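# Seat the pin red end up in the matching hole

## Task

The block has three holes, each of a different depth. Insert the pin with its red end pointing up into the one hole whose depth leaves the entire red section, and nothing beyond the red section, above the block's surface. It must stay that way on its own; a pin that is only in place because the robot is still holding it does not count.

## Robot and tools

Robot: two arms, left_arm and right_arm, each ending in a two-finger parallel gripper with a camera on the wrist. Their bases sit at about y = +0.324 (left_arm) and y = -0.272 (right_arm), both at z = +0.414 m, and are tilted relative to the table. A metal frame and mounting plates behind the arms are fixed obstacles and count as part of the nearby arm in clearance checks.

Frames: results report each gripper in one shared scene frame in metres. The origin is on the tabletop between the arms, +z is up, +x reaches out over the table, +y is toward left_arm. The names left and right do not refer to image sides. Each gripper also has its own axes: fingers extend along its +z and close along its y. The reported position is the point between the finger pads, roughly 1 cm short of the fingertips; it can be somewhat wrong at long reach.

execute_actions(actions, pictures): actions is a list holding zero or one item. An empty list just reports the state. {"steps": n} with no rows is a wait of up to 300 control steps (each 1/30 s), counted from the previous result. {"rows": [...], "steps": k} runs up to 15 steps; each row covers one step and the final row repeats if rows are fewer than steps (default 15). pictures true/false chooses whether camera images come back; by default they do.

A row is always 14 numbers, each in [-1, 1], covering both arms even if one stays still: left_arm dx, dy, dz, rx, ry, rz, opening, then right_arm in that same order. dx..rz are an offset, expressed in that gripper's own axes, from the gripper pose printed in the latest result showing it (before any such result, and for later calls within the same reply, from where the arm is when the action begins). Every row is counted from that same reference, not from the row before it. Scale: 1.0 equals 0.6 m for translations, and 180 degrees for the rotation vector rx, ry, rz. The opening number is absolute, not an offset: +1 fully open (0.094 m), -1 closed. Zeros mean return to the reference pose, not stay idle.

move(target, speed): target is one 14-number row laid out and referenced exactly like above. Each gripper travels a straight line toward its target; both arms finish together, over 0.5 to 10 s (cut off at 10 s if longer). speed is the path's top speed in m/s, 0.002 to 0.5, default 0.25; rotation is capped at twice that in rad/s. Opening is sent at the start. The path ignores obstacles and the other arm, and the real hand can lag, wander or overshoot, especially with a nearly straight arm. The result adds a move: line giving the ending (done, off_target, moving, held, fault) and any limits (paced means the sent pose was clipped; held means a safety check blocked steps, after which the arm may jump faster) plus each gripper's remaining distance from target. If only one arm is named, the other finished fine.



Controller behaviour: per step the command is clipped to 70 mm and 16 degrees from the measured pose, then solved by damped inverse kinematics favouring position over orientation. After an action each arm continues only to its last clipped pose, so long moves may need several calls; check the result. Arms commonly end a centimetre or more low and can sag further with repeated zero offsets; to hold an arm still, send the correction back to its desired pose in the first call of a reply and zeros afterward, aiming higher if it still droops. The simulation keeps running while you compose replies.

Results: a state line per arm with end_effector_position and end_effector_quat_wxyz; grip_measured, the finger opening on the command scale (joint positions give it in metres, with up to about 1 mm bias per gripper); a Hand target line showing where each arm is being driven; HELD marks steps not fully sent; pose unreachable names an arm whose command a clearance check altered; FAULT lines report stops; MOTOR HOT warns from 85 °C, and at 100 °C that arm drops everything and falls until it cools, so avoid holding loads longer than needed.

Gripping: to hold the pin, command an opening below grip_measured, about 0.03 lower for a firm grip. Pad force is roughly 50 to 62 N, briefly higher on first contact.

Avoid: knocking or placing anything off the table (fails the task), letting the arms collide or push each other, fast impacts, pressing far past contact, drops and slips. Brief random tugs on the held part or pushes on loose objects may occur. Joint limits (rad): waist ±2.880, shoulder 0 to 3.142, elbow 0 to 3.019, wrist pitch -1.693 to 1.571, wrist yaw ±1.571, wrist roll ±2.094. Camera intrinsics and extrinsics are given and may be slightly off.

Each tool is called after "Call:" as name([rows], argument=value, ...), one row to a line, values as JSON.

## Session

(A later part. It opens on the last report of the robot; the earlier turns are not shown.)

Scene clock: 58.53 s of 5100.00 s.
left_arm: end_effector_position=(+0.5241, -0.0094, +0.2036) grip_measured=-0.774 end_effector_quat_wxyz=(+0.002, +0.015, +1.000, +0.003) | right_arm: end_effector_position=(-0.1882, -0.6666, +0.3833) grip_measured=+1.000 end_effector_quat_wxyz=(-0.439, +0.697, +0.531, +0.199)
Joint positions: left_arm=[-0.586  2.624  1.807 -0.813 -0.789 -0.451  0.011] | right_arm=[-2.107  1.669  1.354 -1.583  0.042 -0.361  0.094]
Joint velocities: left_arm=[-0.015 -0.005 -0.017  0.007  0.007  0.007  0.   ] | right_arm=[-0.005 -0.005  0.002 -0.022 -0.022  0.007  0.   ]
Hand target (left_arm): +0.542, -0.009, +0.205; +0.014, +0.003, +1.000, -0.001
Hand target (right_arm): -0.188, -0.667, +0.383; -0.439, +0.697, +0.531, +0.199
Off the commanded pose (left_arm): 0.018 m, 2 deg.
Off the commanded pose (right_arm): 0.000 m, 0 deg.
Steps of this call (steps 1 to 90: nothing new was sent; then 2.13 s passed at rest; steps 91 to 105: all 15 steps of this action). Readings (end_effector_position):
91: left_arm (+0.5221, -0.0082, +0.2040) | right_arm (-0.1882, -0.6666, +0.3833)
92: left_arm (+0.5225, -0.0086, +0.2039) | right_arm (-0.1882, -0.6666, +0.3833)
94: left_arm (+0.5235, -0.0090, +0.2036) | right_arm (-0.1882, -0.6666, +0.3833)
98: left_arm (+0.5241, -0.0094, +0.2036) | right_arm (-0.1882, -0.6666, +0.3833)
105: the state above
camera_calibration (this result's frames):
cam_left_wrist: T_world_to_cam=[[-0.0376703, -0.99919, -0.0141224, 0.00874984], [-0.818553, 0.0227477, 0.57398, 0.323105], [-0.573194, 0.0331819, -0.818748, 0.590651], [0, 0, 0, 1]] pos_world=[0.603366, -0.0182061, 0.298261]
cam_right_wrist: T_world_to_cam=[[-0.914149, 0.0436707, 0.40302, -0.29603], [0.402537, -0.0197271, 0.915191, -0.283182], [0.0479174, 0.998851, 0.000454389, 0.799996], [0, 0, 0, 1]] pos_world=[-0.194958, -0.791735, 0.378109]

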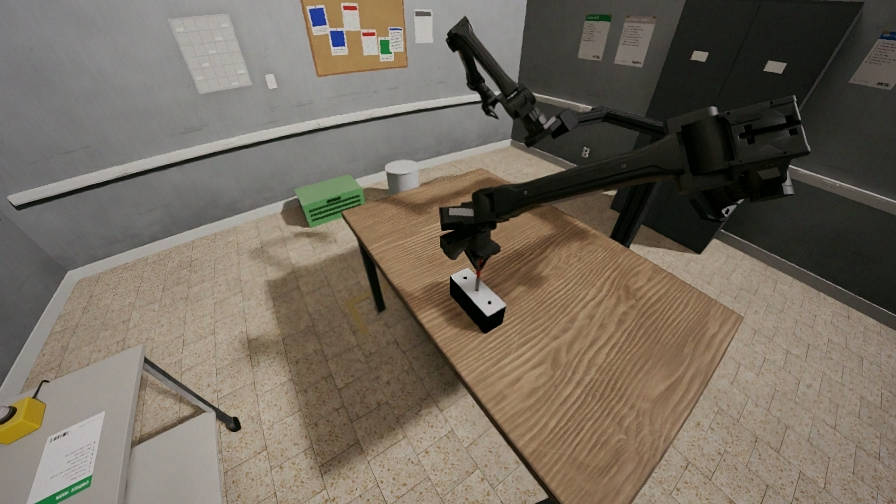

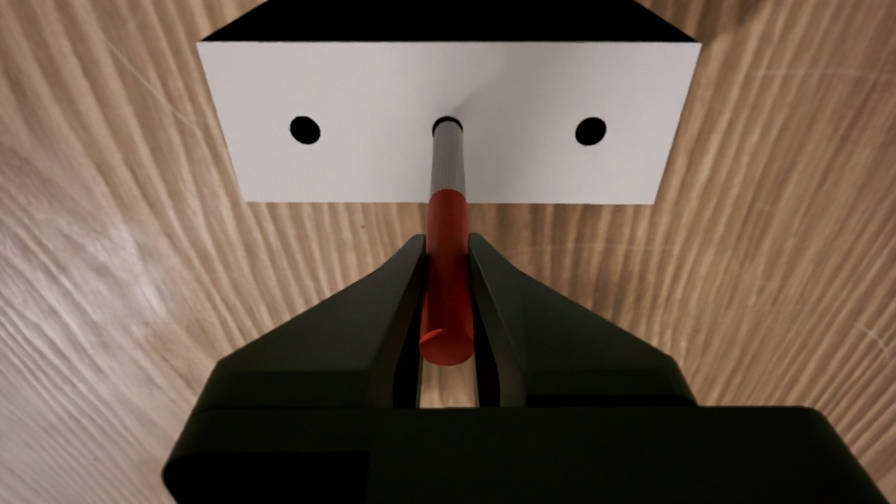

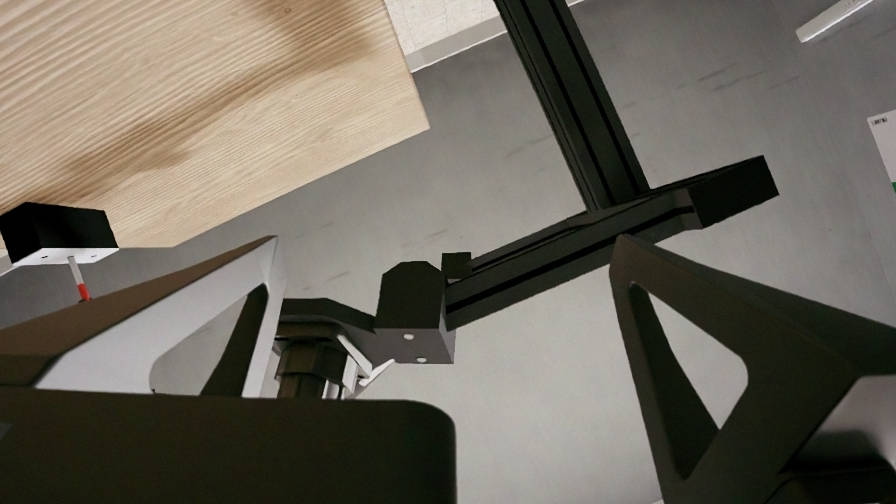

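Call:
execute_actions([
  {"rows":[[-0.029,0,0,0.0025,-0.0075,-0.0075,-0.81,0,0,0,0,0,0,1],[-0.029,0,0.003,0.0025,-0.0075,-0.0075,-0.81,0,0,0,0,0,0,1],[-0.029,0,0.006,0.0025,-0.0075,-0.0075,-0.81,0,0,0,0,0,0,1],[-0.028,0,0.009,0.0025,-0.0075,-0.0075,-0.81,0,0,0,0,0,0,1],[-0.028,0,0.012,0.0025,-0.0075,-0.0075,-0.81,0,0,0,0,0,0,1]]},
])

Call:
zoom_image(camera="cam_left_wrist", region=[390, 80, 510, 200])

Scene clock: 64.10 s of 5100.00 s.
left_arm: end_effector_position=(+0.5241, -0.0088, +0.1955) grip_measured=-0.774 end_effector_quat_wxyz=(+0.003, +0.015, +1.000, +0.004) | right_arm: end_effector_position=(-0.1882, -0.6666, +0.3833) grip_measured=+1.000 end_effector_quat_wxyz=(-0.439, +0.697, +0.531, +0.199)
Joint positions: left_arm=[-0.577  2.632  1.807 -0.794 -0.79  -0.439  0.011] | right_arm=[-2.107  1.669  1.354 -1.583  0.042 -0.361  0.094]
Joint velocities: left_arm=[-0.005 -0.015 -0.007  0.012  0.007 -0.037  0.001] | right_arm=[-0.005  0.005 -0.002 -0.002 -0.037 -0.066  0.   ]
Hand target (left_arm): +0.541, -0.009, +0.197; +0.014, +0.004, +1.000, -0.001
Hand target (right_arm): -0.188, -0.667, +0.383; -0.439, +0.697, +0.531, +0.199
Off the commanded pose (left_arm): 0.017 m, 2 deg.
Off the commanded pose (right_arm): 0.000 m, 0 deg.
Steps of this call (steps 1 to 90: nothing new was sent; then 2.07 s passed at rest; steps 91 to 105: all 15 steps of this action). Readings (end_effector_position):
91: left_arm (+0.5241, -0.0094, +0.2036) | right_arm (-0.1882, -0.6666, +0.3833)
92: left_arm (+0.5242, -0.0095, +0.2036) | right_arm (-0.1882, -0.6666, +0.3833)
94: left_arm (+0.5242, -0.0099, +0.2025) | right_arm (-0.1882, -0.6666, +0.3833)
98: left_arm (+0.5242, -0.0093, +0.1986) | right_arm (-0.1882, -0.6666, +0.3833)
105: the state above
camera_calibration (this result's frames):
cam_left_wrist: T_world_to_cam=[[-0.0362759, -0.999225, -0.0152998, 0.00872015], [-0.819074, 0.0209574, 0.573305, 0.328094], [-0.57254, 0.0333288, -0.819199, 0.583765], [0, 0, 0, 1]] pos_world=[0.603278, -0.0176188, 0.290256]
cam_right_wrist: T_world_to_cam=[[-0.914149, 0.0436707, 0.40302, -0.29603], [0.402537, -0.0197271, 0.915191, -0.283182], [0.0479174, 0.998851, 0.000454389, 0.799996], [0, 0, 0, 1]] pos_world=[-0.194958, -0.791735, 0.378109]

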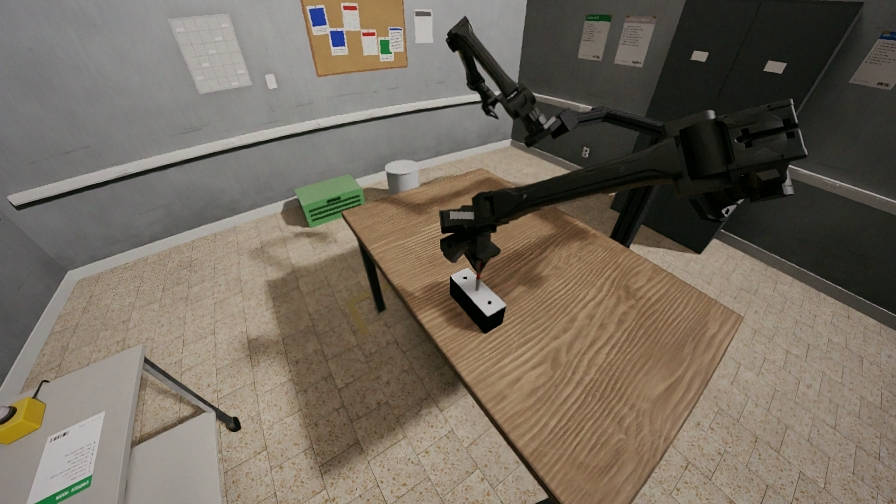

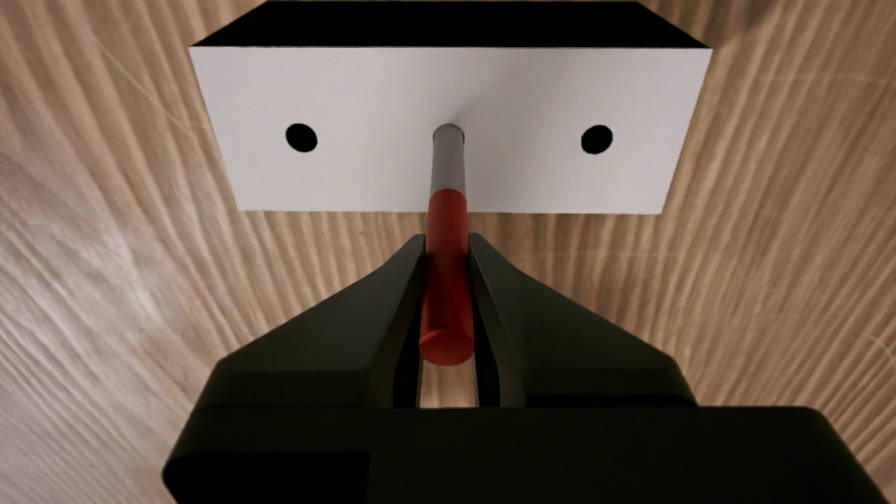

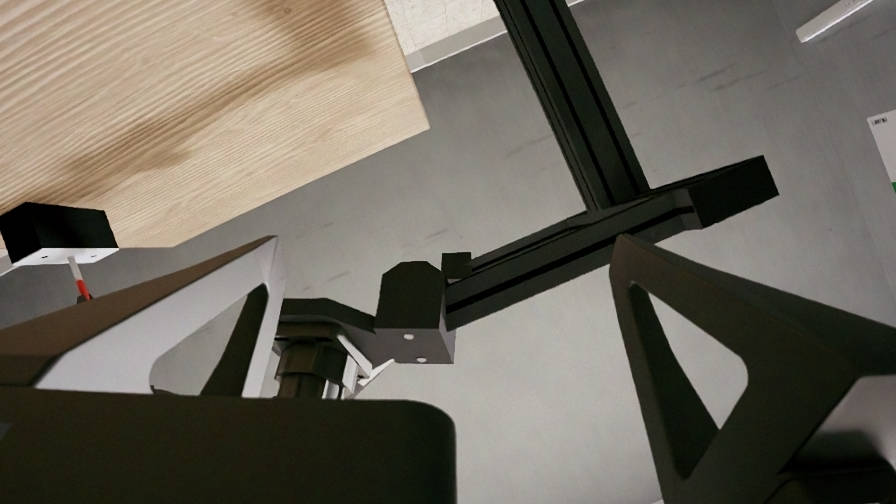

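Region (390, 80, 510, 200) of cam_left_wrist's 896x504 image, scaled by 4.200, with more detail than that image has.

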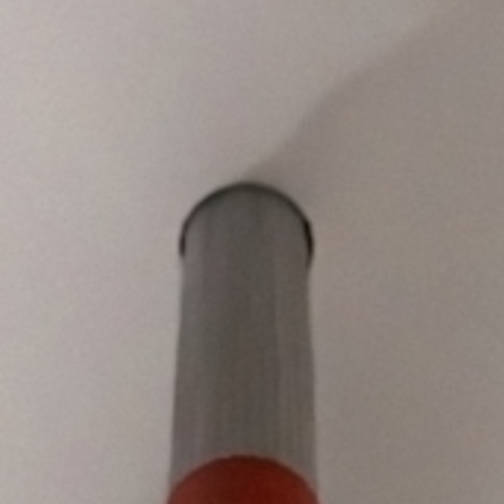

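In.

Call:
execute_actions([
  {"rows":[[-0.026,0,0.002,0.003,-0.007,-0.007,-0.81,0,0,0,0,0,0,1],[-0.026,0,0.006,0.003,-0.007,-0.007,-0.81,0,0,0,0,0,0,1],[-0.026,0,0.01,0.003,-0.007,-0.007,-0.81,0,0,0,0,0,0,1],[-0.026,0,0.014,0.003,-0.007,-0.007,-0.81,0,0,0,0,0,0,1],[-0.025,0,0.018,0.003,-0.007,-0.007,-0.81,0,0,0,0,0,0,1],[-0.025,0,0.022,0.003,-0.007,-0.007,-0.81,0,0,0,0,0,0,1],[-0.025,0,0.026,0.003,-0.007,-0.007,-0.81,0,0,0,0,0,0,1],[-0.025,0,0.03,0.003,-0.007,-0.007,-0.81,0,0,0,0,0,0,1],[-0.024,0,0.034,0.003,-0.007,-0.007,-0.81,0,0,0,0,0,0,1],[-0.024,0,0.037,0.003,-0.007,-0.007,-0.81,0,0,0,0,0,0,1],[-0.024,0,0.04,0.003,-0.007,-0.007,-0.81,0,0,0,0,0,0,1],[-0.024,0,0.043,0.003,-0.007,-0.007,-0.81,0,0,0,0,0,0,1],[-0.024,0,0.046,0.003,-0.007,-0.007,-0.81,0,0,0,0,0,0,1],[-0.024,0,0.049,0.003,-0.007,-0.007,-0.81,0,0,0,0,0,0,1]]},
], pictures=false)

Call:
wait(seconds=0.3)

Scene clock: 74.77 s of 5100.00 s.
left_arm: end_effector_position=(+0.5241, -0.0086, +0.1689) grip_measured=-0.774 end_effector_quat_wxyz=(+0.004, +0.010, +1.000, +0.003) | right_arm: end_effector_position=(-0.1882, -0.6666, +0.3833) grip_measured=+1.000 end_effector_quat_wxyz=(-0.439, +0.697, +0.531, +0.199)
Joint positions: left_arm=[-0.547  2.664  1.811 -0.732 -0.79  -0.403  0.011] | right_arm=[-2.107  1.669  1.354 -1.583  0.042 -0.361  0.094]
Joint velocities: left_arm=[ 0.044  0.073  0.017  0.076  0.095  0.051 -0.001] | right_arm=[-0.015 -0.015 -0.002 -0.002 -0.007  0.051  0.   ]
Hand target (left_arm): +0.538, -0.008, +0.166; +0.013, +0.004, +1.000, -0.000
Hand target (right_arm): -0.188, -0.667, +0.383; -0.439, +0.697, +0.531, +0.199
Off the commanded pose (left_arm): 0.015 m, 1 deg.
Off the commanded pose (right_arm): 0.000 m, 0 deg.
Steps of this call (steps 1 to 90: nothing new was sent; then 7.17 s passed at rest; steps 91 to 105: all 15 steps of this action). Readings (end_effector_position):
91: left_arm (+0.5243, -0.0089, +0.1955) | right_arm (-0.1882, -0.6666, +0.3833)
92: left_arm (+0.5245, -0.0090, +0.1952) | right_arm (-0.1882, -0.6666, +0.3833)
94: left_arm (+0.5249, -0.0092, +0.1941) | right_arm (-0.1882, -0.6666, +0.3833)
98: left_arm (+0.5247, -0.0091, +0.1869) | right_arm (-0.1882, -0.6666, +0.3833)
105: the state above

Scene clock: 75.07 s of 5100.00 s.
left_arm: end_effector_position=(+0.5243, -0.0086, +0.1665) grip_measured=-0.774 end_effector_quat_wxyz=(+0.004, +0.012, +1.000, +0.002) | right_arm: end_effector_position=(-0.1882, -0.6666, +0.3833) grip_measured=+1.000 end_effector_quat_wxyz=(-0.439, +0.697, +0.531, +0.199)
Joint positions: left_arm=[-0.544  2.667  1.813 -0.727 -0.79  -0.395  0.011] | right_arm=[-2.107  1.669  1.354 -1.583  0.042 -0.361  0.094]
Joint velocities: left_arm=[-0.015 -0.005  0.007 -0.002 -0.007  0.081 -0.   ] | right_arm=[ 0.005 -0.024  0.002 -0.012 -0.007 -0.022  0.   ]
Hand target (left_arm): +0.538, -0.008, +0.166; +0.013, +0.004, +1.000, -0.000
Hand target (right_arm): -0.188, -0.667, +0.383; -0.439, +0.697, +0.531, +0.199
Off the commanded pose (left_arm): 0.014 m, 1 deg.
Off the commanded pose (right_arm): 0.000 m, 0 deg.
Steps of this call (steps 1 to 9: nothing new was sent). Readings (end_effector_position):
1: left_arm (+0.5240, -0.0085, +0.1675) | right_arm (-0.1882, -0.6666, +0.3833)
2: left_arm (+0.5242, -0.0086, +0.1668) | right_arm (-0.1882, -0.6666, +0.3833)
4: left_arm (+0.5243, -0.0086, +0.1665) | right_arm (-0.1882, -0.6666, +0.3833)
8: left_arm (+0.5243, -0.0086, +0.1665) | right_arm (-0.1882, -0.6666, +0.3833)
9: the state above
camera_calibration (this result's frames):
cam_left_wrist: T_world_to_cam=[[-0.0307218, -0.999447, -0.0127495, 0.00516358], [-0.821063, 0.0179602, 0.570555, 0.346397], [-0.570011, 0.0279967, -0.82116, 0.559133], [0, 0, 0, 1]] pos_world=[0.603284, -0.0167145, 0.261565]
cam_right_wrist: T_world_to_cam=[[-0.914149, 0.0436707, 0.40302, -0.29603], [0.402537, -0.0197271, 0.915191, -0.283182], [0.0479174, 0.998851, 0.000454389, 0.799996], [0, 0, 0, 1]] pos_world=[-0.194958, -0.791735, 0.378109]

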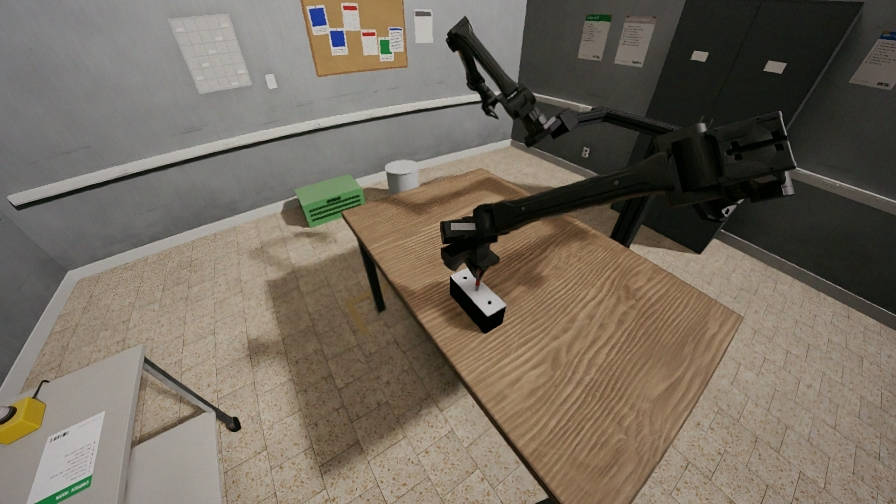

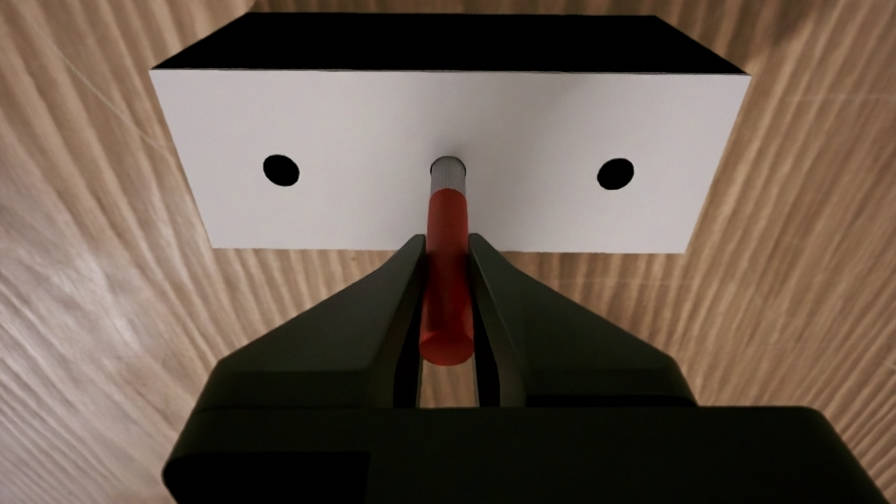

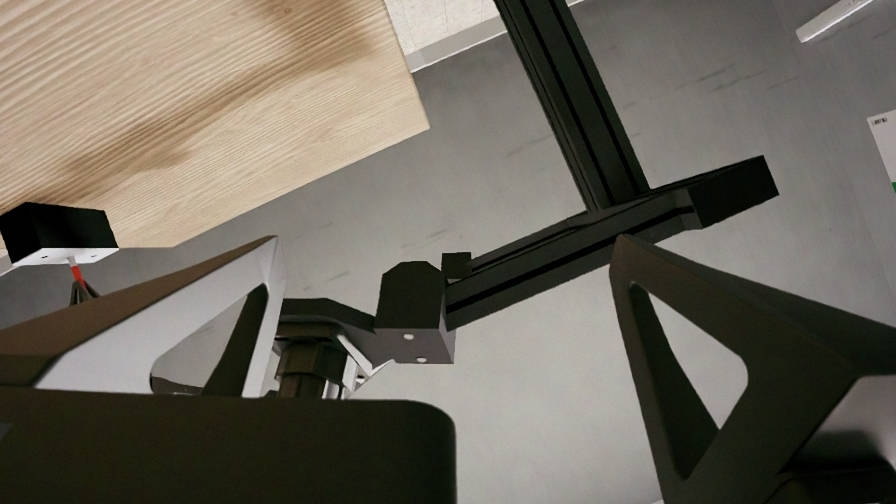

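Call:
execute_actions([
  {"rows":[[-0.021,0,0.004,0.002,-0.0055,-0.005,-0.81,0,0,0,0,0,0,1],[-0.021,0,0.007,0.002,-0.0055,-0.005,-0.81,0,0,0,0,0,0,1],[-0.021,0,0.01,0.002,-0.0055,-0.005,-0.81,0,0,0,0,0,0,1],[-0.021,0,0.013,0.002,-0.0055,-0.005,-0.81,0,0,0,0,0,0,1],[-0.021,0,0.016,0.002,-0.0055,-0.005,-0.81,0,0,0,0,0,0,1],[-0.021,0,0.019,0.002,-0.0055,-0.005,-0.81,0,0,0,0,0,0,1],[-0.021,0,0.022,0.002,-0.0055,-0.005,-0.81,0,0,0,0,0,0,1],[-0.021,0,0.025,0.002,-0.0055,-0.005,-0.81,0,0,0,0,0,0,1]]},
], pictures=false)

Scene clock: 80.80 s of 5100.00 s.
left_arm: end_effector_position=(+0.5247, -0.0084, +0.1537) grip_measured=-0.774 end_effector_quat_wxyz=(+0.005, +0.011, +1.000, +0.002) | right_arm: end_effector_position=(-0.1882, -0.6666, +0.3833) grip_measured=+1.000 end_effector_quat_wxyz=(-0.439, +0.697, +0.531, +0.199)
Joint positions: left_arm=[-0.53   2.684  1.818 -0.699 -0.79  -0.374  0.011] | right_arm=[-2.107  1.669  1.354 -1.583  0.042 -0.361  0.094]
Joint velocities: left_arm=[-0.005 -0.005  0.007  0.017 -0.066 -0.007 -0.   ] | right_arm=[ 0.005  0.005 -0.002 -0.002 -0.051 -0.022  0.   ]
Hand target (left_arm): +0.537, -0.008, +0.152; +0.013, +0.004, +1.000, -0.000
Hand target (right_arm): -0.188, -0.667, +0.383; -0.439, +0.697, +0.531, +0.199
Off the commanded pose (left_arm): 0.013 m, 1 deg.
Off the commanded pose (right_arm): 0.000 m, 0 deg.
Steps of this call (steps 1 to 90: nothing new was sent; then 2.23 s passed at rest; steps 91 to 105: all 15 steps of this action). Readings (end_effector_position):
91: left_arm (+0.5244, -0.0087, +0.1665) | right_arm (-0.1882, -0.6666, +0.3833)
92: left_arm (+0.5246, -0.0086, +0.1664) | right_arm (-0.1882, -0.6666, +0.3833)
94: left_arm (+0.5247, -0.0088, +0.1655) | right_arm (-0.1882, -0.6666, +0.3833)
98: left_arm (+0.5244, -0.0086, +0.1600) | right_arm (-0.1882, -0.6666, +0.3833)
105: the state above

Call:
execute_actions([
  {"rows":[[-0.018,0,0.006,0.002,-0.0045,-0.004,-0.81,0,0,0,0,0,0,1],[-0.018,0,0.009,0.002,-0.0045,-0.004,-0.81,0,0,0,0,0,0,1],[-0.018,0,0.012,0.002,-0.0045,-0.004,-0.81,0,0,0,0,0,0,1],[-0.018,0,0.015,0.002,-0.0045,-0.004,-0.81,0,0,0,0,0,0,1],[-0.018,0,0.018,0.002,-0.0045,-0.004,-0.81,0,0,0,0,0,0,1],[-0.018,0,0.021,0.002,-0.0045,-0.004,-0.81,0,0,0,0,0,0,1],[-0.018,0,0.024,0.002,-0.0045,-0.004,-0.81,0,0,0,0,0,0,1],[-0.018,0,0.027,0.002,-0.0045,-0.004,-0.81,0,0,0,0,0,0,1],[-0.018,0,0.03,0.002,-0.0045,-0.004,-0.81,0,0,0,0,0,0,1]]},
])

Scene clock: 89.07 s of 5100.00 s.
left_arm: end_effector_position=(+0.5251, -0.0084, +0.1403) grip_measured=-0.774 end_effector_quat_wxyz=(+0.006, +0.012, +1.000, +0.002) | right_arm: end_effector_position=(-0.1882, -0.6666, +0.3833) grip_measured=+1.000 end_effector_quat_wxyz=(-0.439, +0.697, +0.531, +0.199)
Joint positions: left_arm=[-0.515  2.702  1.825 -0.67  -0.79  -0.349  0.011] | right_arm=[-2.107  1.669  1.354 -1.583  0.042 -0.361  0.094]
Joint velocities: left_arm=[-0.005 -0.015  0.007  0.002  0.007 -0.007 -0.   ] | right_arm=[ 0.005 -0.005 -0.002  0.007  0.066 -0.066  0.   ]
Hand target (left_arm): +0.535, -0.008, +0.136; +0.012, +0.005, +1.000, -0.001
Hand target (right_arm): -0.188, -0.667, +0.383; -0.439, +0.697, +0.531, +0.199
Off the commanded pose (left_arm): 0.012 m, 1 deg.
Off the commanded pose (right_arm): 0.000 m, 0 deg.
Steps of this call (steps 1 to 90: nothing new was sent; then 4.77 s passed at rest; steps 91 to 105: all 15 steps of this action). Readings (end_effector_position):
91: left_arm (+0.5248, -0.0084, +0.1537) | right_arm (-0.1882, -0.6666, +0.3833)
92: left_arm (+0.5248, -0.0086, +0.1536) | right_arm (-0.1882, -0.6666, +0.3833)
94: left_arm (+0.5249, -0.0086, +0.1526) | right_arm (-0.1882, -0.6666, +0.3833)
98: left_arm (+0.5248, -0.0084, +0.1472) | right_arm (-0.1882, -0.6666, +0.3833)
105: the state above
camera_calibration (this result's frames):
cam_left_wrist: T_world_to_cam=[[-0.0304965, -0.999468, -0.0115735, 0.00474713], [-0.823111, 0.018543, 0.567577, 0.363445], [-0.56706, 0.0268354, -0.823239, 0.53674], [0, 0, 0, 1]] pos_world=[0.603664, -0.0163984, 0.235638]
cam_right_wrist: T_world_to_cam=[[-0.914149, 0.0436707, 0.40302, -0.29603], [0.402537, -0.0197271, 0.915191, -0.283182], [0.0479174, 0.998851, 0.000454389, 0.799996], [0, 0, 0, 1]] pos_world=[-0.194958, -0.791735, 0.378109]

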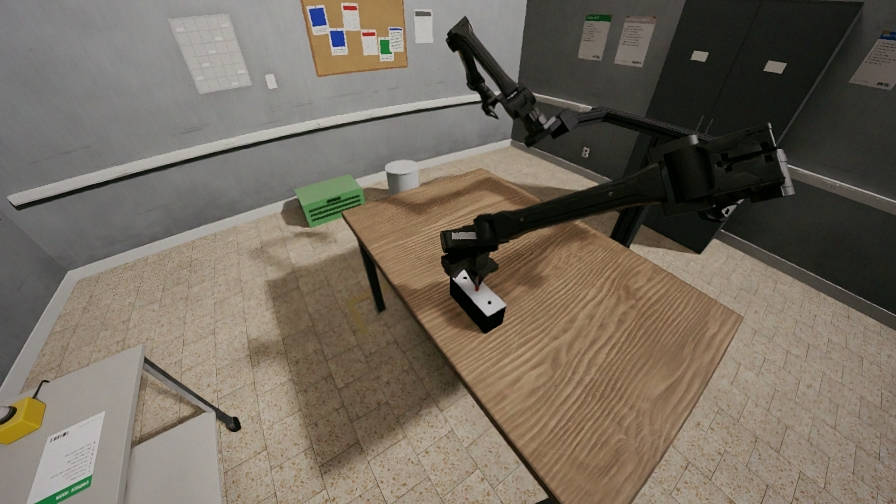

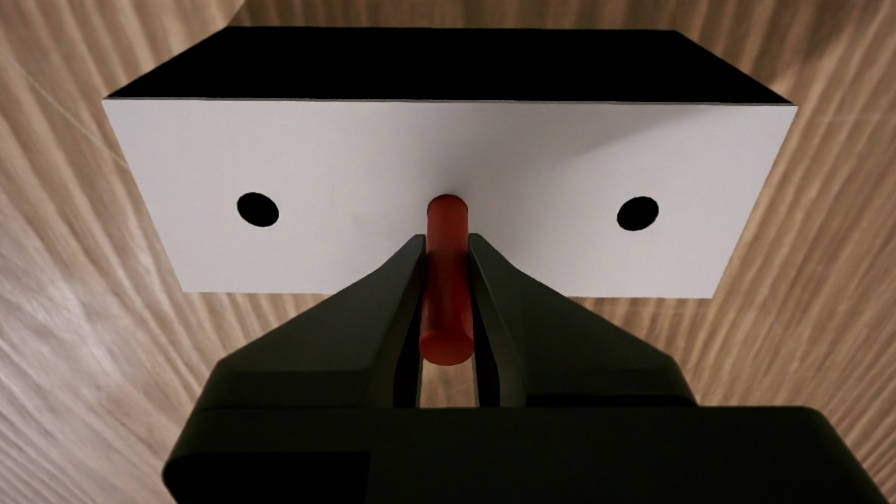

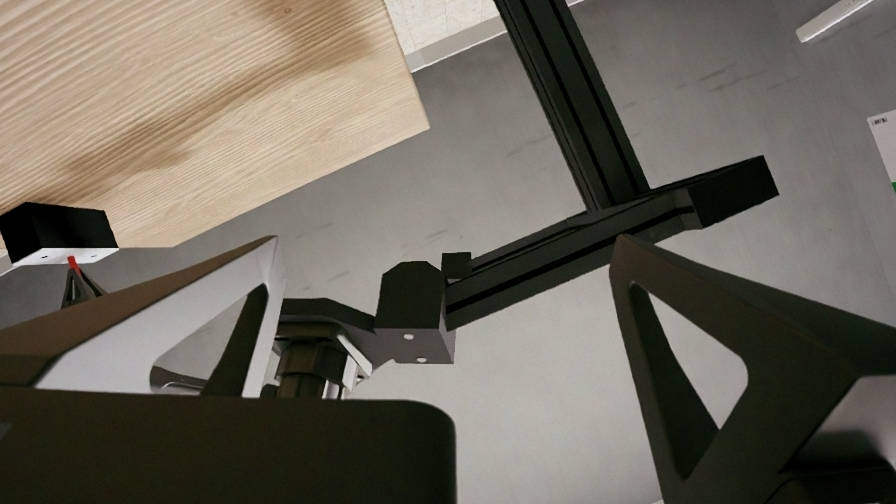

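Call:
move(target=[-0.005,-0.005,-0.175,0,-0.003,0,-0.81,0,0,0,0,0,0,1], speed=0.06)

Scene clock: 111.40 s of 5100.00 s.
left_arm: end_effector_position=(+0.5208, -0.0059, +0.2161) grip_measured=-0.774 end_effector_quat_wxyz=(-0.006, +0.009, +1.000, +0.006) | right_arm: end_effector_position=(-0.1882, -0.6666, +0.3833) grip_measured=+1.000 end_effector_quat_wxyz=(-0.439, +0.697, +0.531, +0.199)
Joint positions: left_arm=[-0.597  2.605  1.802 -0.861 -0.785 -0.495  0.011] | right_arm=[-2.107  1.669  1.354 -1.583  0.042 -0.361  0.094]
Joint velocities: left_arm=[-0.005 -0.015 -0.007 -0.012 -0.066  0.007 -0.001] | right_arm=[-0.005  0.005 -0.002  0.007  0.022 -0.051  0.   ]
Hand target (left_arm): +0.527, -0.012, +0.245; +0.011, +0.012, +1.000, +0.001
Hand target (right_arm): -0.188, -0.667, +0.383; -0.439, +0.697, +0.531, +0.199
Off the commanded pose (left_arm): 0.030 m, 2 deg.
Off the commanded pose (right_arm): 0.000 m, 0 deg.
After step 90, 17.20 s passed at rest.
move: off_target (left_arm)
camera_calibration (this result's frames):
cam_left_wrist: T_world_to_cam=[[-0.0259287, -0.999487, -0.018799, 0.00725896], [-0.809752, 0.00997187, 0.586687, 0.305707], [-0.586198, 0.0304345, -0.809596, 0.603656], [0, 0, 0, 1]] pos_world=[0.601598, -0.0141652, 0.3095]
cam_right_wrist: T_world_to_cam=[[-0.914149, 0.0436707, 0.40302, -0.29603], [0.402537, -0.0197271, 0.915191, -0.283182], [0.0479174, 0.998851, 0.000454389, 0.799996], [0, 0, 0, 1]] pos_world=[-0.194958, -0.791735, 0.378109]

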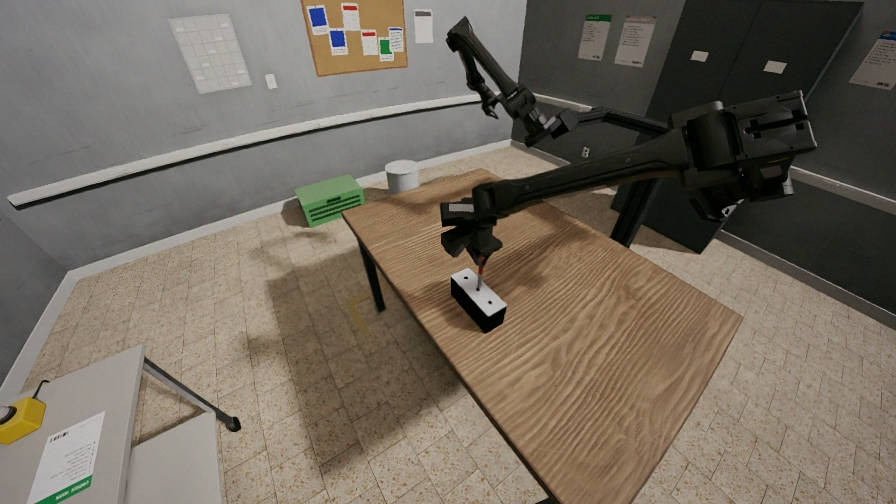

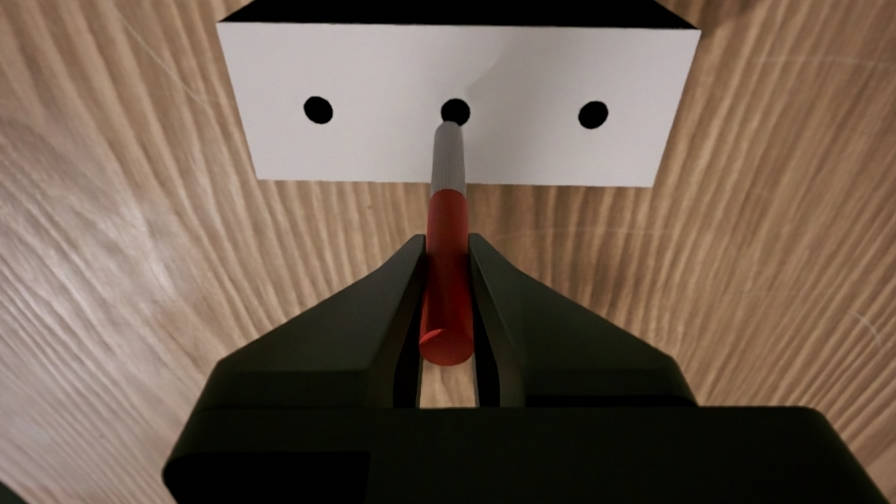

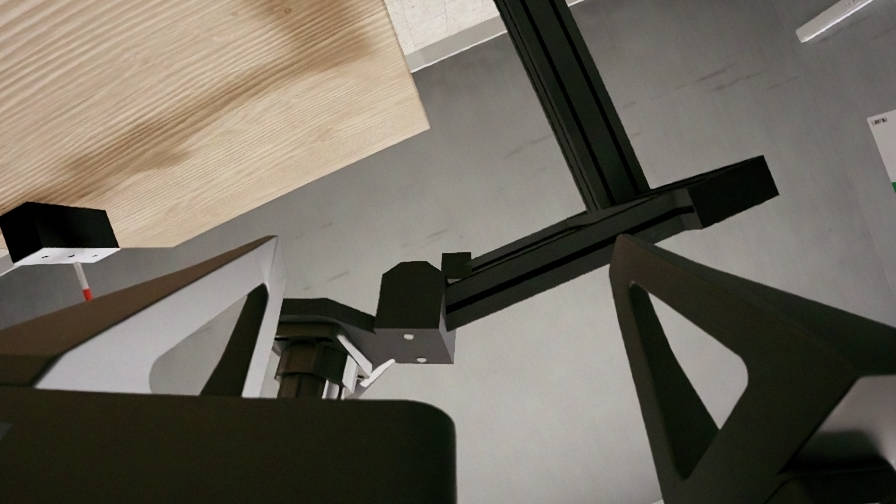

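Call:
move(target=[-0.012,0.093,-0.09,0.003,-0.012,-0.004,-0.81,0,0,0,0,0,0,1], speed=0.08)

Scene clock: 117.07 s of 5100.00 s.
left_arm: end_effector_position=(+0.5174, +0.0446, +0.2583) grip_measured=-0.774 end_effector_quat_wxyz=(-0.001, +0.010, +1.000, +0.006) | right_arm: end_effector_position=(-0.1882, -0.6666, +0.3833) grip_measured=+1.000 end_effector_quat_wxyz=(-0.439, +0.697, +0.531, +0.199)
Joint positions: left_arm=[-0.597  2.437  1.644 -0.861 -0.79  -0.486  0.011] | right_arm=[-2.107  1.669  1.354 -1.583  0.042 -0.361  0.094]
Joint velocities: left_arm=[-0.015  0.005 -0.032 -0.012 -0.022  0.037 -0.   ] | right_arm=[ 0.005 -0.005 -0.002 -0.002 -0.037  0.022  0.   ]
Hand target (left_arm): +0.530, +0.050, +0.271; +0.013, +0.003, +1.000, +0.001
Hand target (right_arm): -0.188, -0.667, +0.383; -0.439, +0.697, +0.531, +0.199
Off the commanded pose (left_arm): 0.018 m, 2 deg.
Off the commanded pose (right_arm): 0.000 m, 0 deg.
After step 90, 1.37 s passed at rest.
move: off_target (left_arm)
camera_calibration (this result's frames):
cam_left_wrist: T_world_to_cam=[[-0.0277258, -0.999413, -0.0201339, 0.0597131], [-0.814937, 0.0109347, 0.579446, 0.282172], [-0.578885, 0.0324735, -0.814762, 0.631787], [0, 0, 0, 1]] pos_world=[0.59734, 0.0360762, 0.352455]
cam_right_wrist: T_world_to_cam=[[-0.914149, 0.0436707, 0.40302, -0.29603], [0.402537, -0.0197271, 0.915191, -0.283182], [0.0479174, 0.998851, 0.000454389, 0.799996], [0, 0, 0, 1]] pos_world=[-0.194958, -0.791735, 0.378109]

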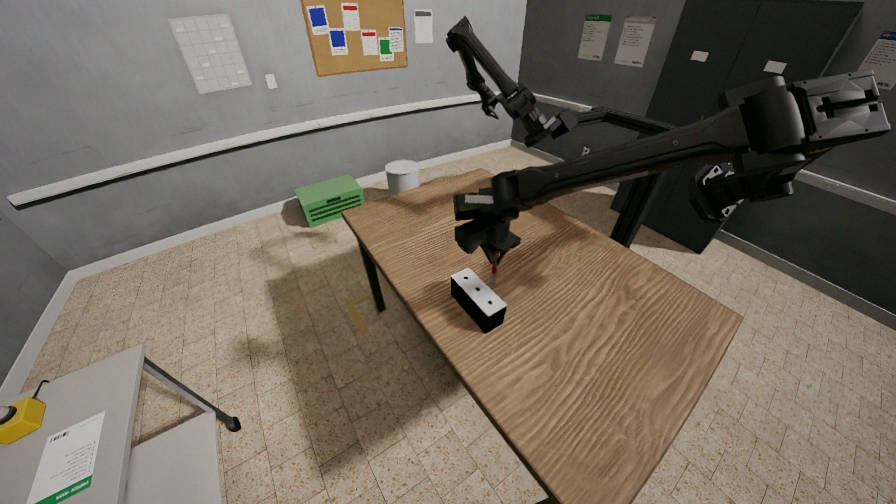

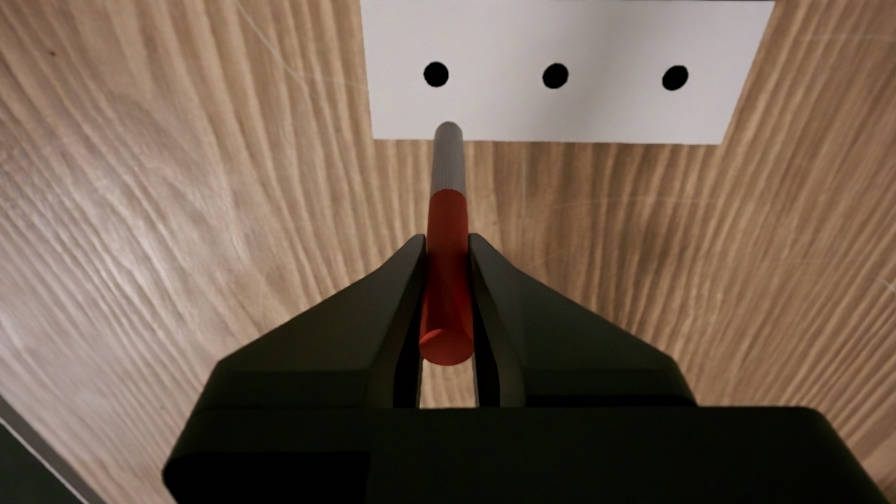

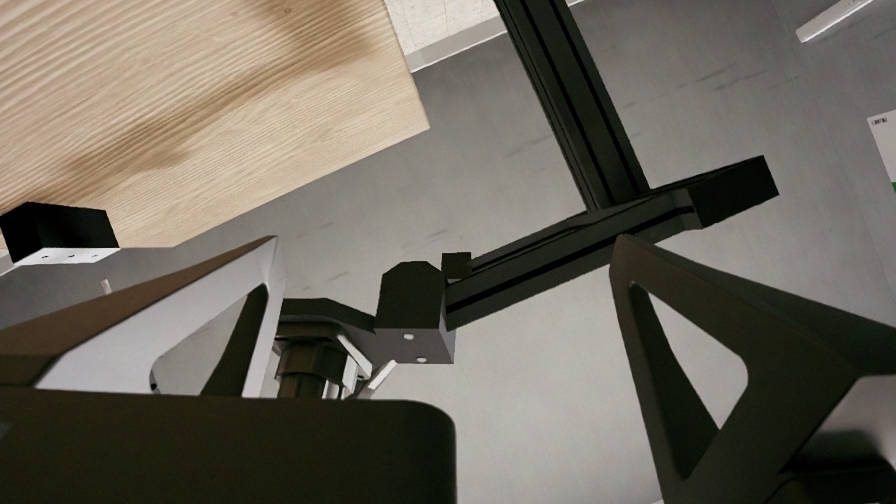

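Call:
move(target=[-0.037,0.011,0.075,0.003,-0.01,-0.004,-0.81,0,0,0,0,0,0,1], speed=0.06)

Call:
zoom_image(camera="cam_left_wrist", region=[390,80,510,200])

Scene clock: 122.33 s of 5100.00 s.
left_arm: end_effector_position=(+0.5258, +0.0522, +0.2113) grip_measured=-0.774 end_effector_quat_wxyz=(+0.003, +0.011, +1.000, +0.005) | right_arm: end_effector_position=(-0.1882, -0.6666, +0.3833) grip_measured=+1.000 end_effector_quat_wxyz=(-0.439, +0.697, +0.531, +0.199)
Joint positions: left_arm=[-0.531  2.48   1.644 -0.739 -0.794 -0.383  0.011] | right_arm=[-2.107  1.669  1.354 -1.583  0.042 -0.361  0.094]
Joint velocities: left_arm=[-0.015 -0.015 -0.007  0.022 -0.051 -0.037 -0.001] | right_arm=[-0.005 -0.015 -0.017  0.002 -0.066 -0.022  0.   ]
Hand target (left_arm): +0.539, +0.052, +0.213; +0.015, +0.004, +1.000, +0.002
Hand target (right_arm): -0.188, -0.667, +0.383; -0.439, +0.697, +0.531, +0.199
Off the commanded pose (left_arm): 0.014 m, 2 deg.
Off the commanded pose (right_arm): 0.000 m, 0 deg.
After step 90, 1.07 s passed at rest.
move: off_target (left_arm)
camera_calibration (this result's frames):
cam_left_wrist: T_world_to_cam=[[-0.0294591, -0.999413, -0.0174797, 0.0669183], [-0.819543, 0.0141382, 0.572843, 0.319875], [-0.57226, 0.0312008, -0.819479, 0.595671], [0, 0, 0, 1]] pos_world=[0.605001, 0.0437712, 0.306072]
cam_right_wrist: T_world_to_cam=[[-0.914149, 0.0436707, 0.40302, -0.29603], [0.402537, -0.0197271, 0.915191, -0.283182], [0.0479174, 0.998851, 0.000454389, 0.799996], [0, 0, 0, 1]] pos_world=[-0.194958, -0.791735, 0.378109]

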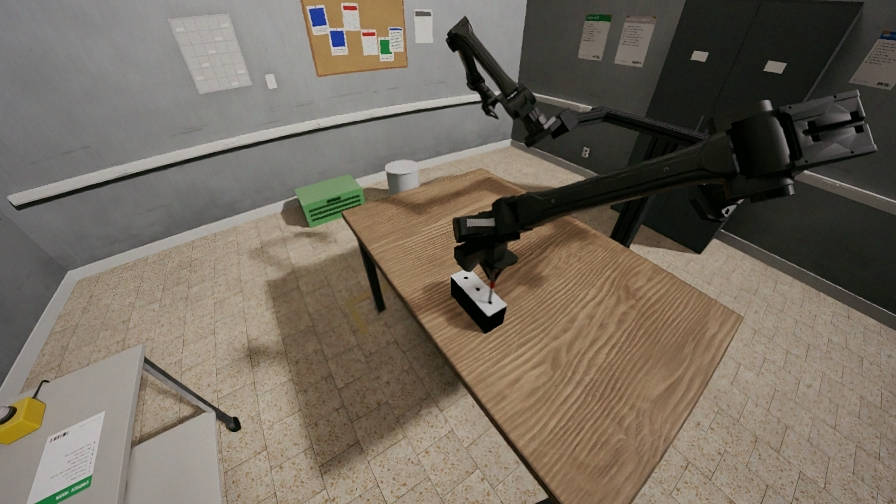

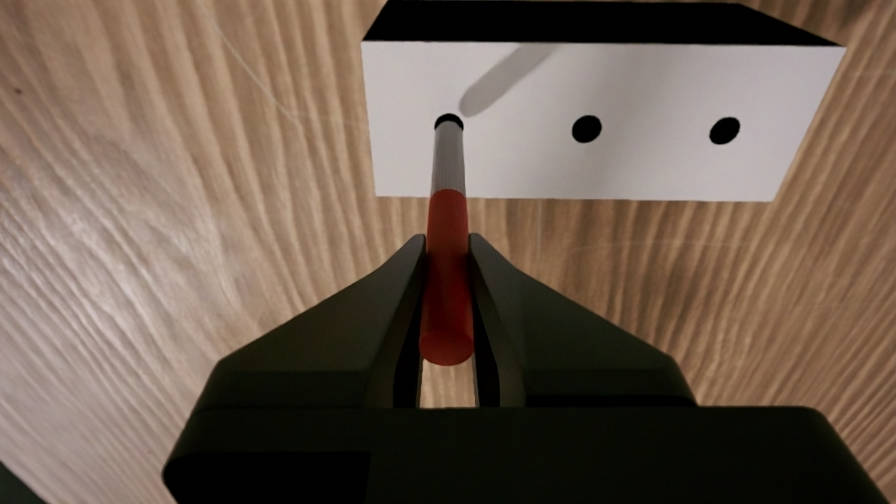

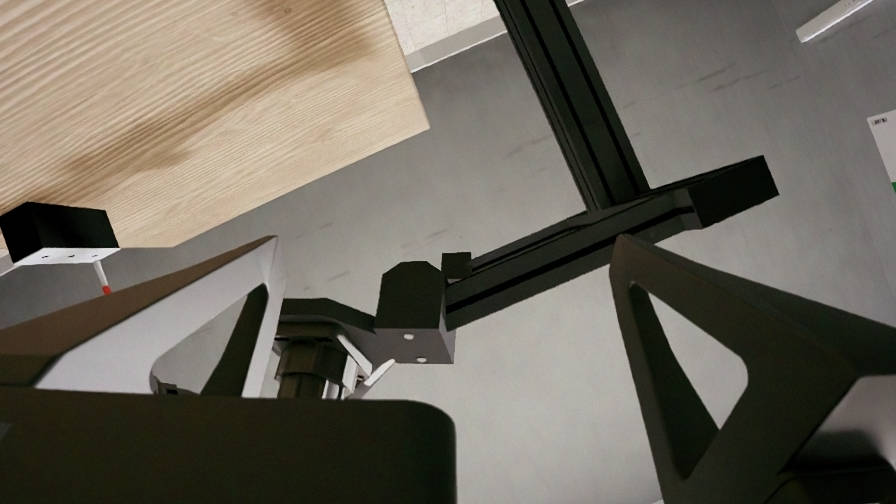

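Region (390, 80, 510, 200) of cam_left_wrist's 896x504 image, scaled by 4.200, with more detail than that image has.

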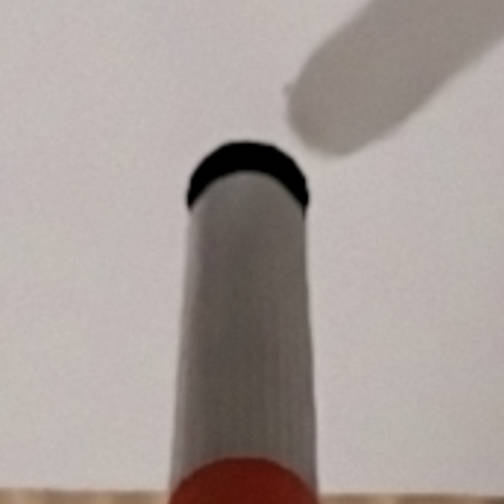

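Call:
execute_actions([
  {"rows":[[-0.02,0,0.002,0.002,-0.007,-0.005,-0.81,0,0,0,0,0,0,1],[-0.018,0,0.006,0.002,-0.007,-0.005,-0.81,0,0,0,0,0,0,1],[-0.016,0,0.011,0.002,-0.007,-0.005,-0.81,0,0,0,0,0,0,1]]},
])

Call:
zoom_image(camera="cam_left_wrist", region=[390,80,510,200])

Scene clock: 128.30 s of 5100.00 s.
left_arm: end_effector_position=(+0.5288, +0.0520, +0.2069) grip_measured=-0.774 end_effector_quat_wxyz=(+0.008, +0.008, +1.000, +0.003) | right_arm: end_effector_position=(-0.1882, -0.6666, +0.3833) grip_measured=+1.000 end_effector_quat_wxyz=(-0.439, +0.697, +0.531, +0.199)
Joint positions: left_arm=[-0.525  2.484  1.644 -0.714 -0.794 -0.37   0.011] | right_arm=[-2.107  1.669  1.354 -1.583  0.042 -0.361  0.094]
Joint velocities: left_arm=[-0.005 -0.005 -0.012 -0.002 -0.007  0.022 -0.002] | right_arm=[-0.005  0.005 -0.007 -0.012 -0.022  0.007  0.   ]
Hand target (left_arm): +0.535, +0.052, +0.205; +0.014, +0.003, +1.000, +0.002
Hand target (right_arm): -0.188, -0.667, +0.383; -0.439, +0.697, +0.531, +0.199
Off the commanded pose (left_arm): 0.007 m, 1 deg.
Off the commanded pose (right_arm): 0.000 m, 0 deg.
Steps of this call (steps 1 to 90: nothing new was sent; then 2.47 s passed at rest; steps 91 to 105: all 15 steps of this action). Readings (end_effector_position):
91: left_arm (+0.5261, +0.0521, +0.2113) | right_arm (-0.1882, -0.6666, +0.3833)
92: left_arm (+0.5265, +0.0519, +0.2110) | right_arm (-0.1882, -0.6666, +0.3833)
94: left_arm (+0.5282, +0.0510, +0.2105) | right_arm (-0.1882, -0.6666, +0.3833)
98: left_arm (+0.5291, +0.0512, +0.2087) | right_arm (-0.1882, -0.6666, +0.3833)
105: the state above
camera_calibration (this result's frames):
cam_left_wrist: T_world_to_cam=[[-0.0230481, -0.999639, -0.0138089, 0.0625459], [-0.824956, 0.0112146, 0.565086, 0.32946], [-0.564727, 0.0244159, -0.824916, 0.59125], [0, 0, 0, 1]] pos_world=[0.607127, 0.0443927, 0.302422]
cam_right_wrist: T_world_to_cam=[[-0.914149, 0.0436707, 0.40302, -0.29603], [0.402537, -0.0197271, 0.915191, -0.283182], [0.0479174, 0.998851, 0.000454389, 0.799996], [0, 0, 0, 1]] pos_world=[-0.194958, -0.791735, 0.378109]

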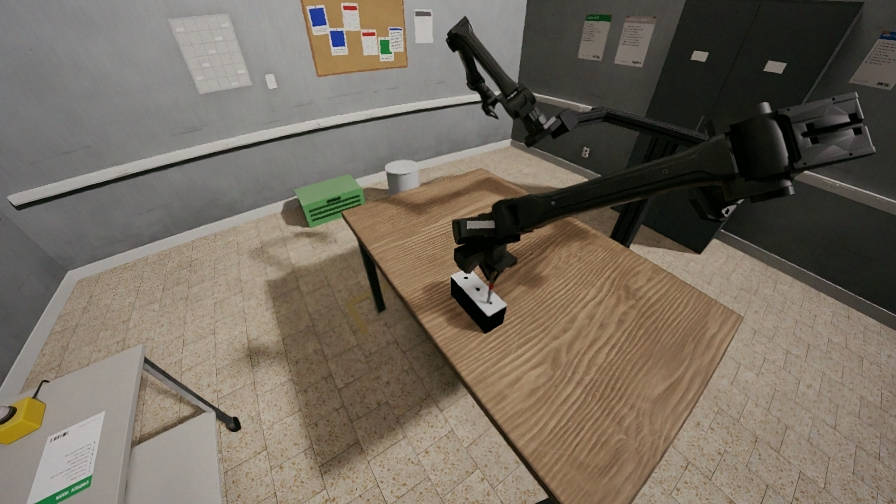

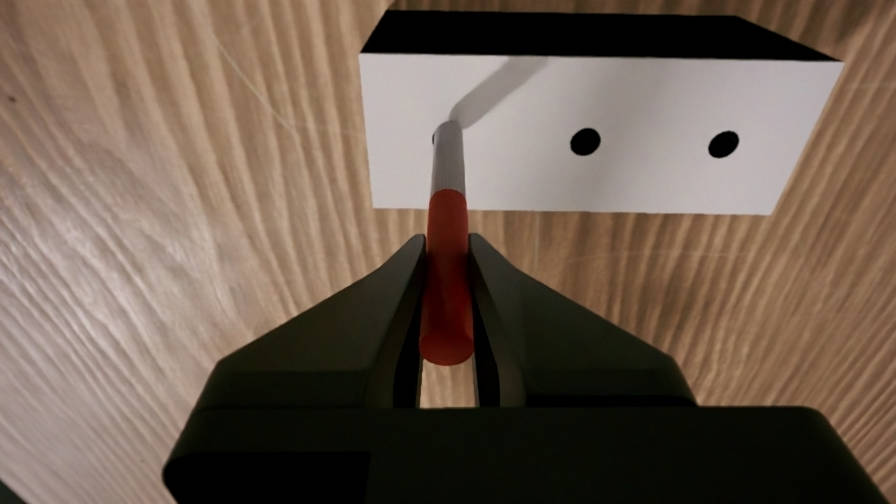

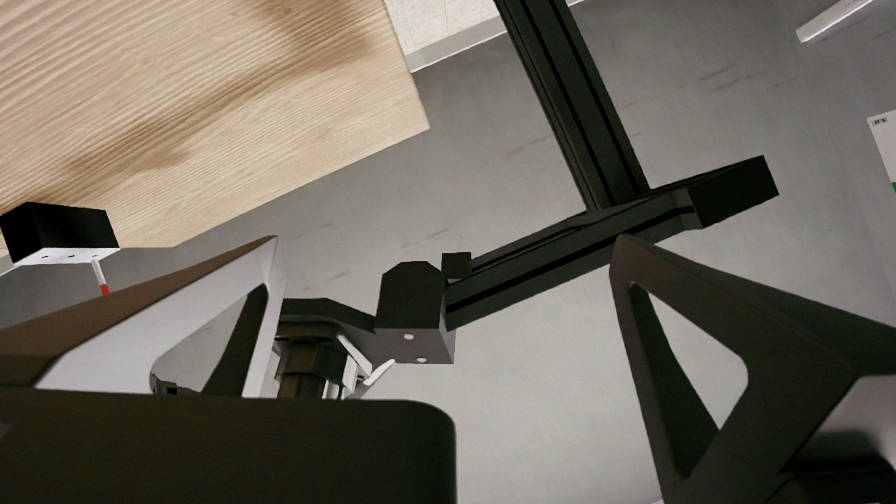

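Region (390, 80, 510, 200) of cam_left_wrist's 896x504 image, scaled by 4.200, with more detail than that image has.

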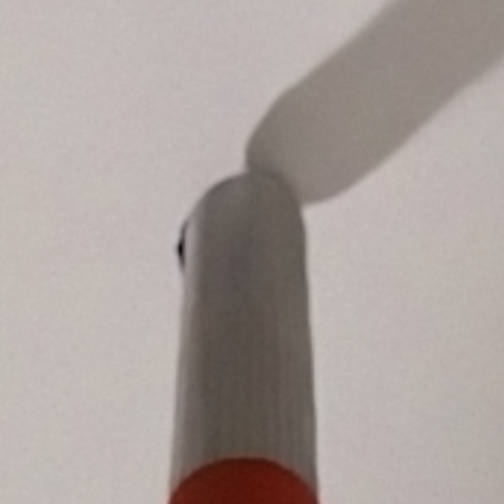

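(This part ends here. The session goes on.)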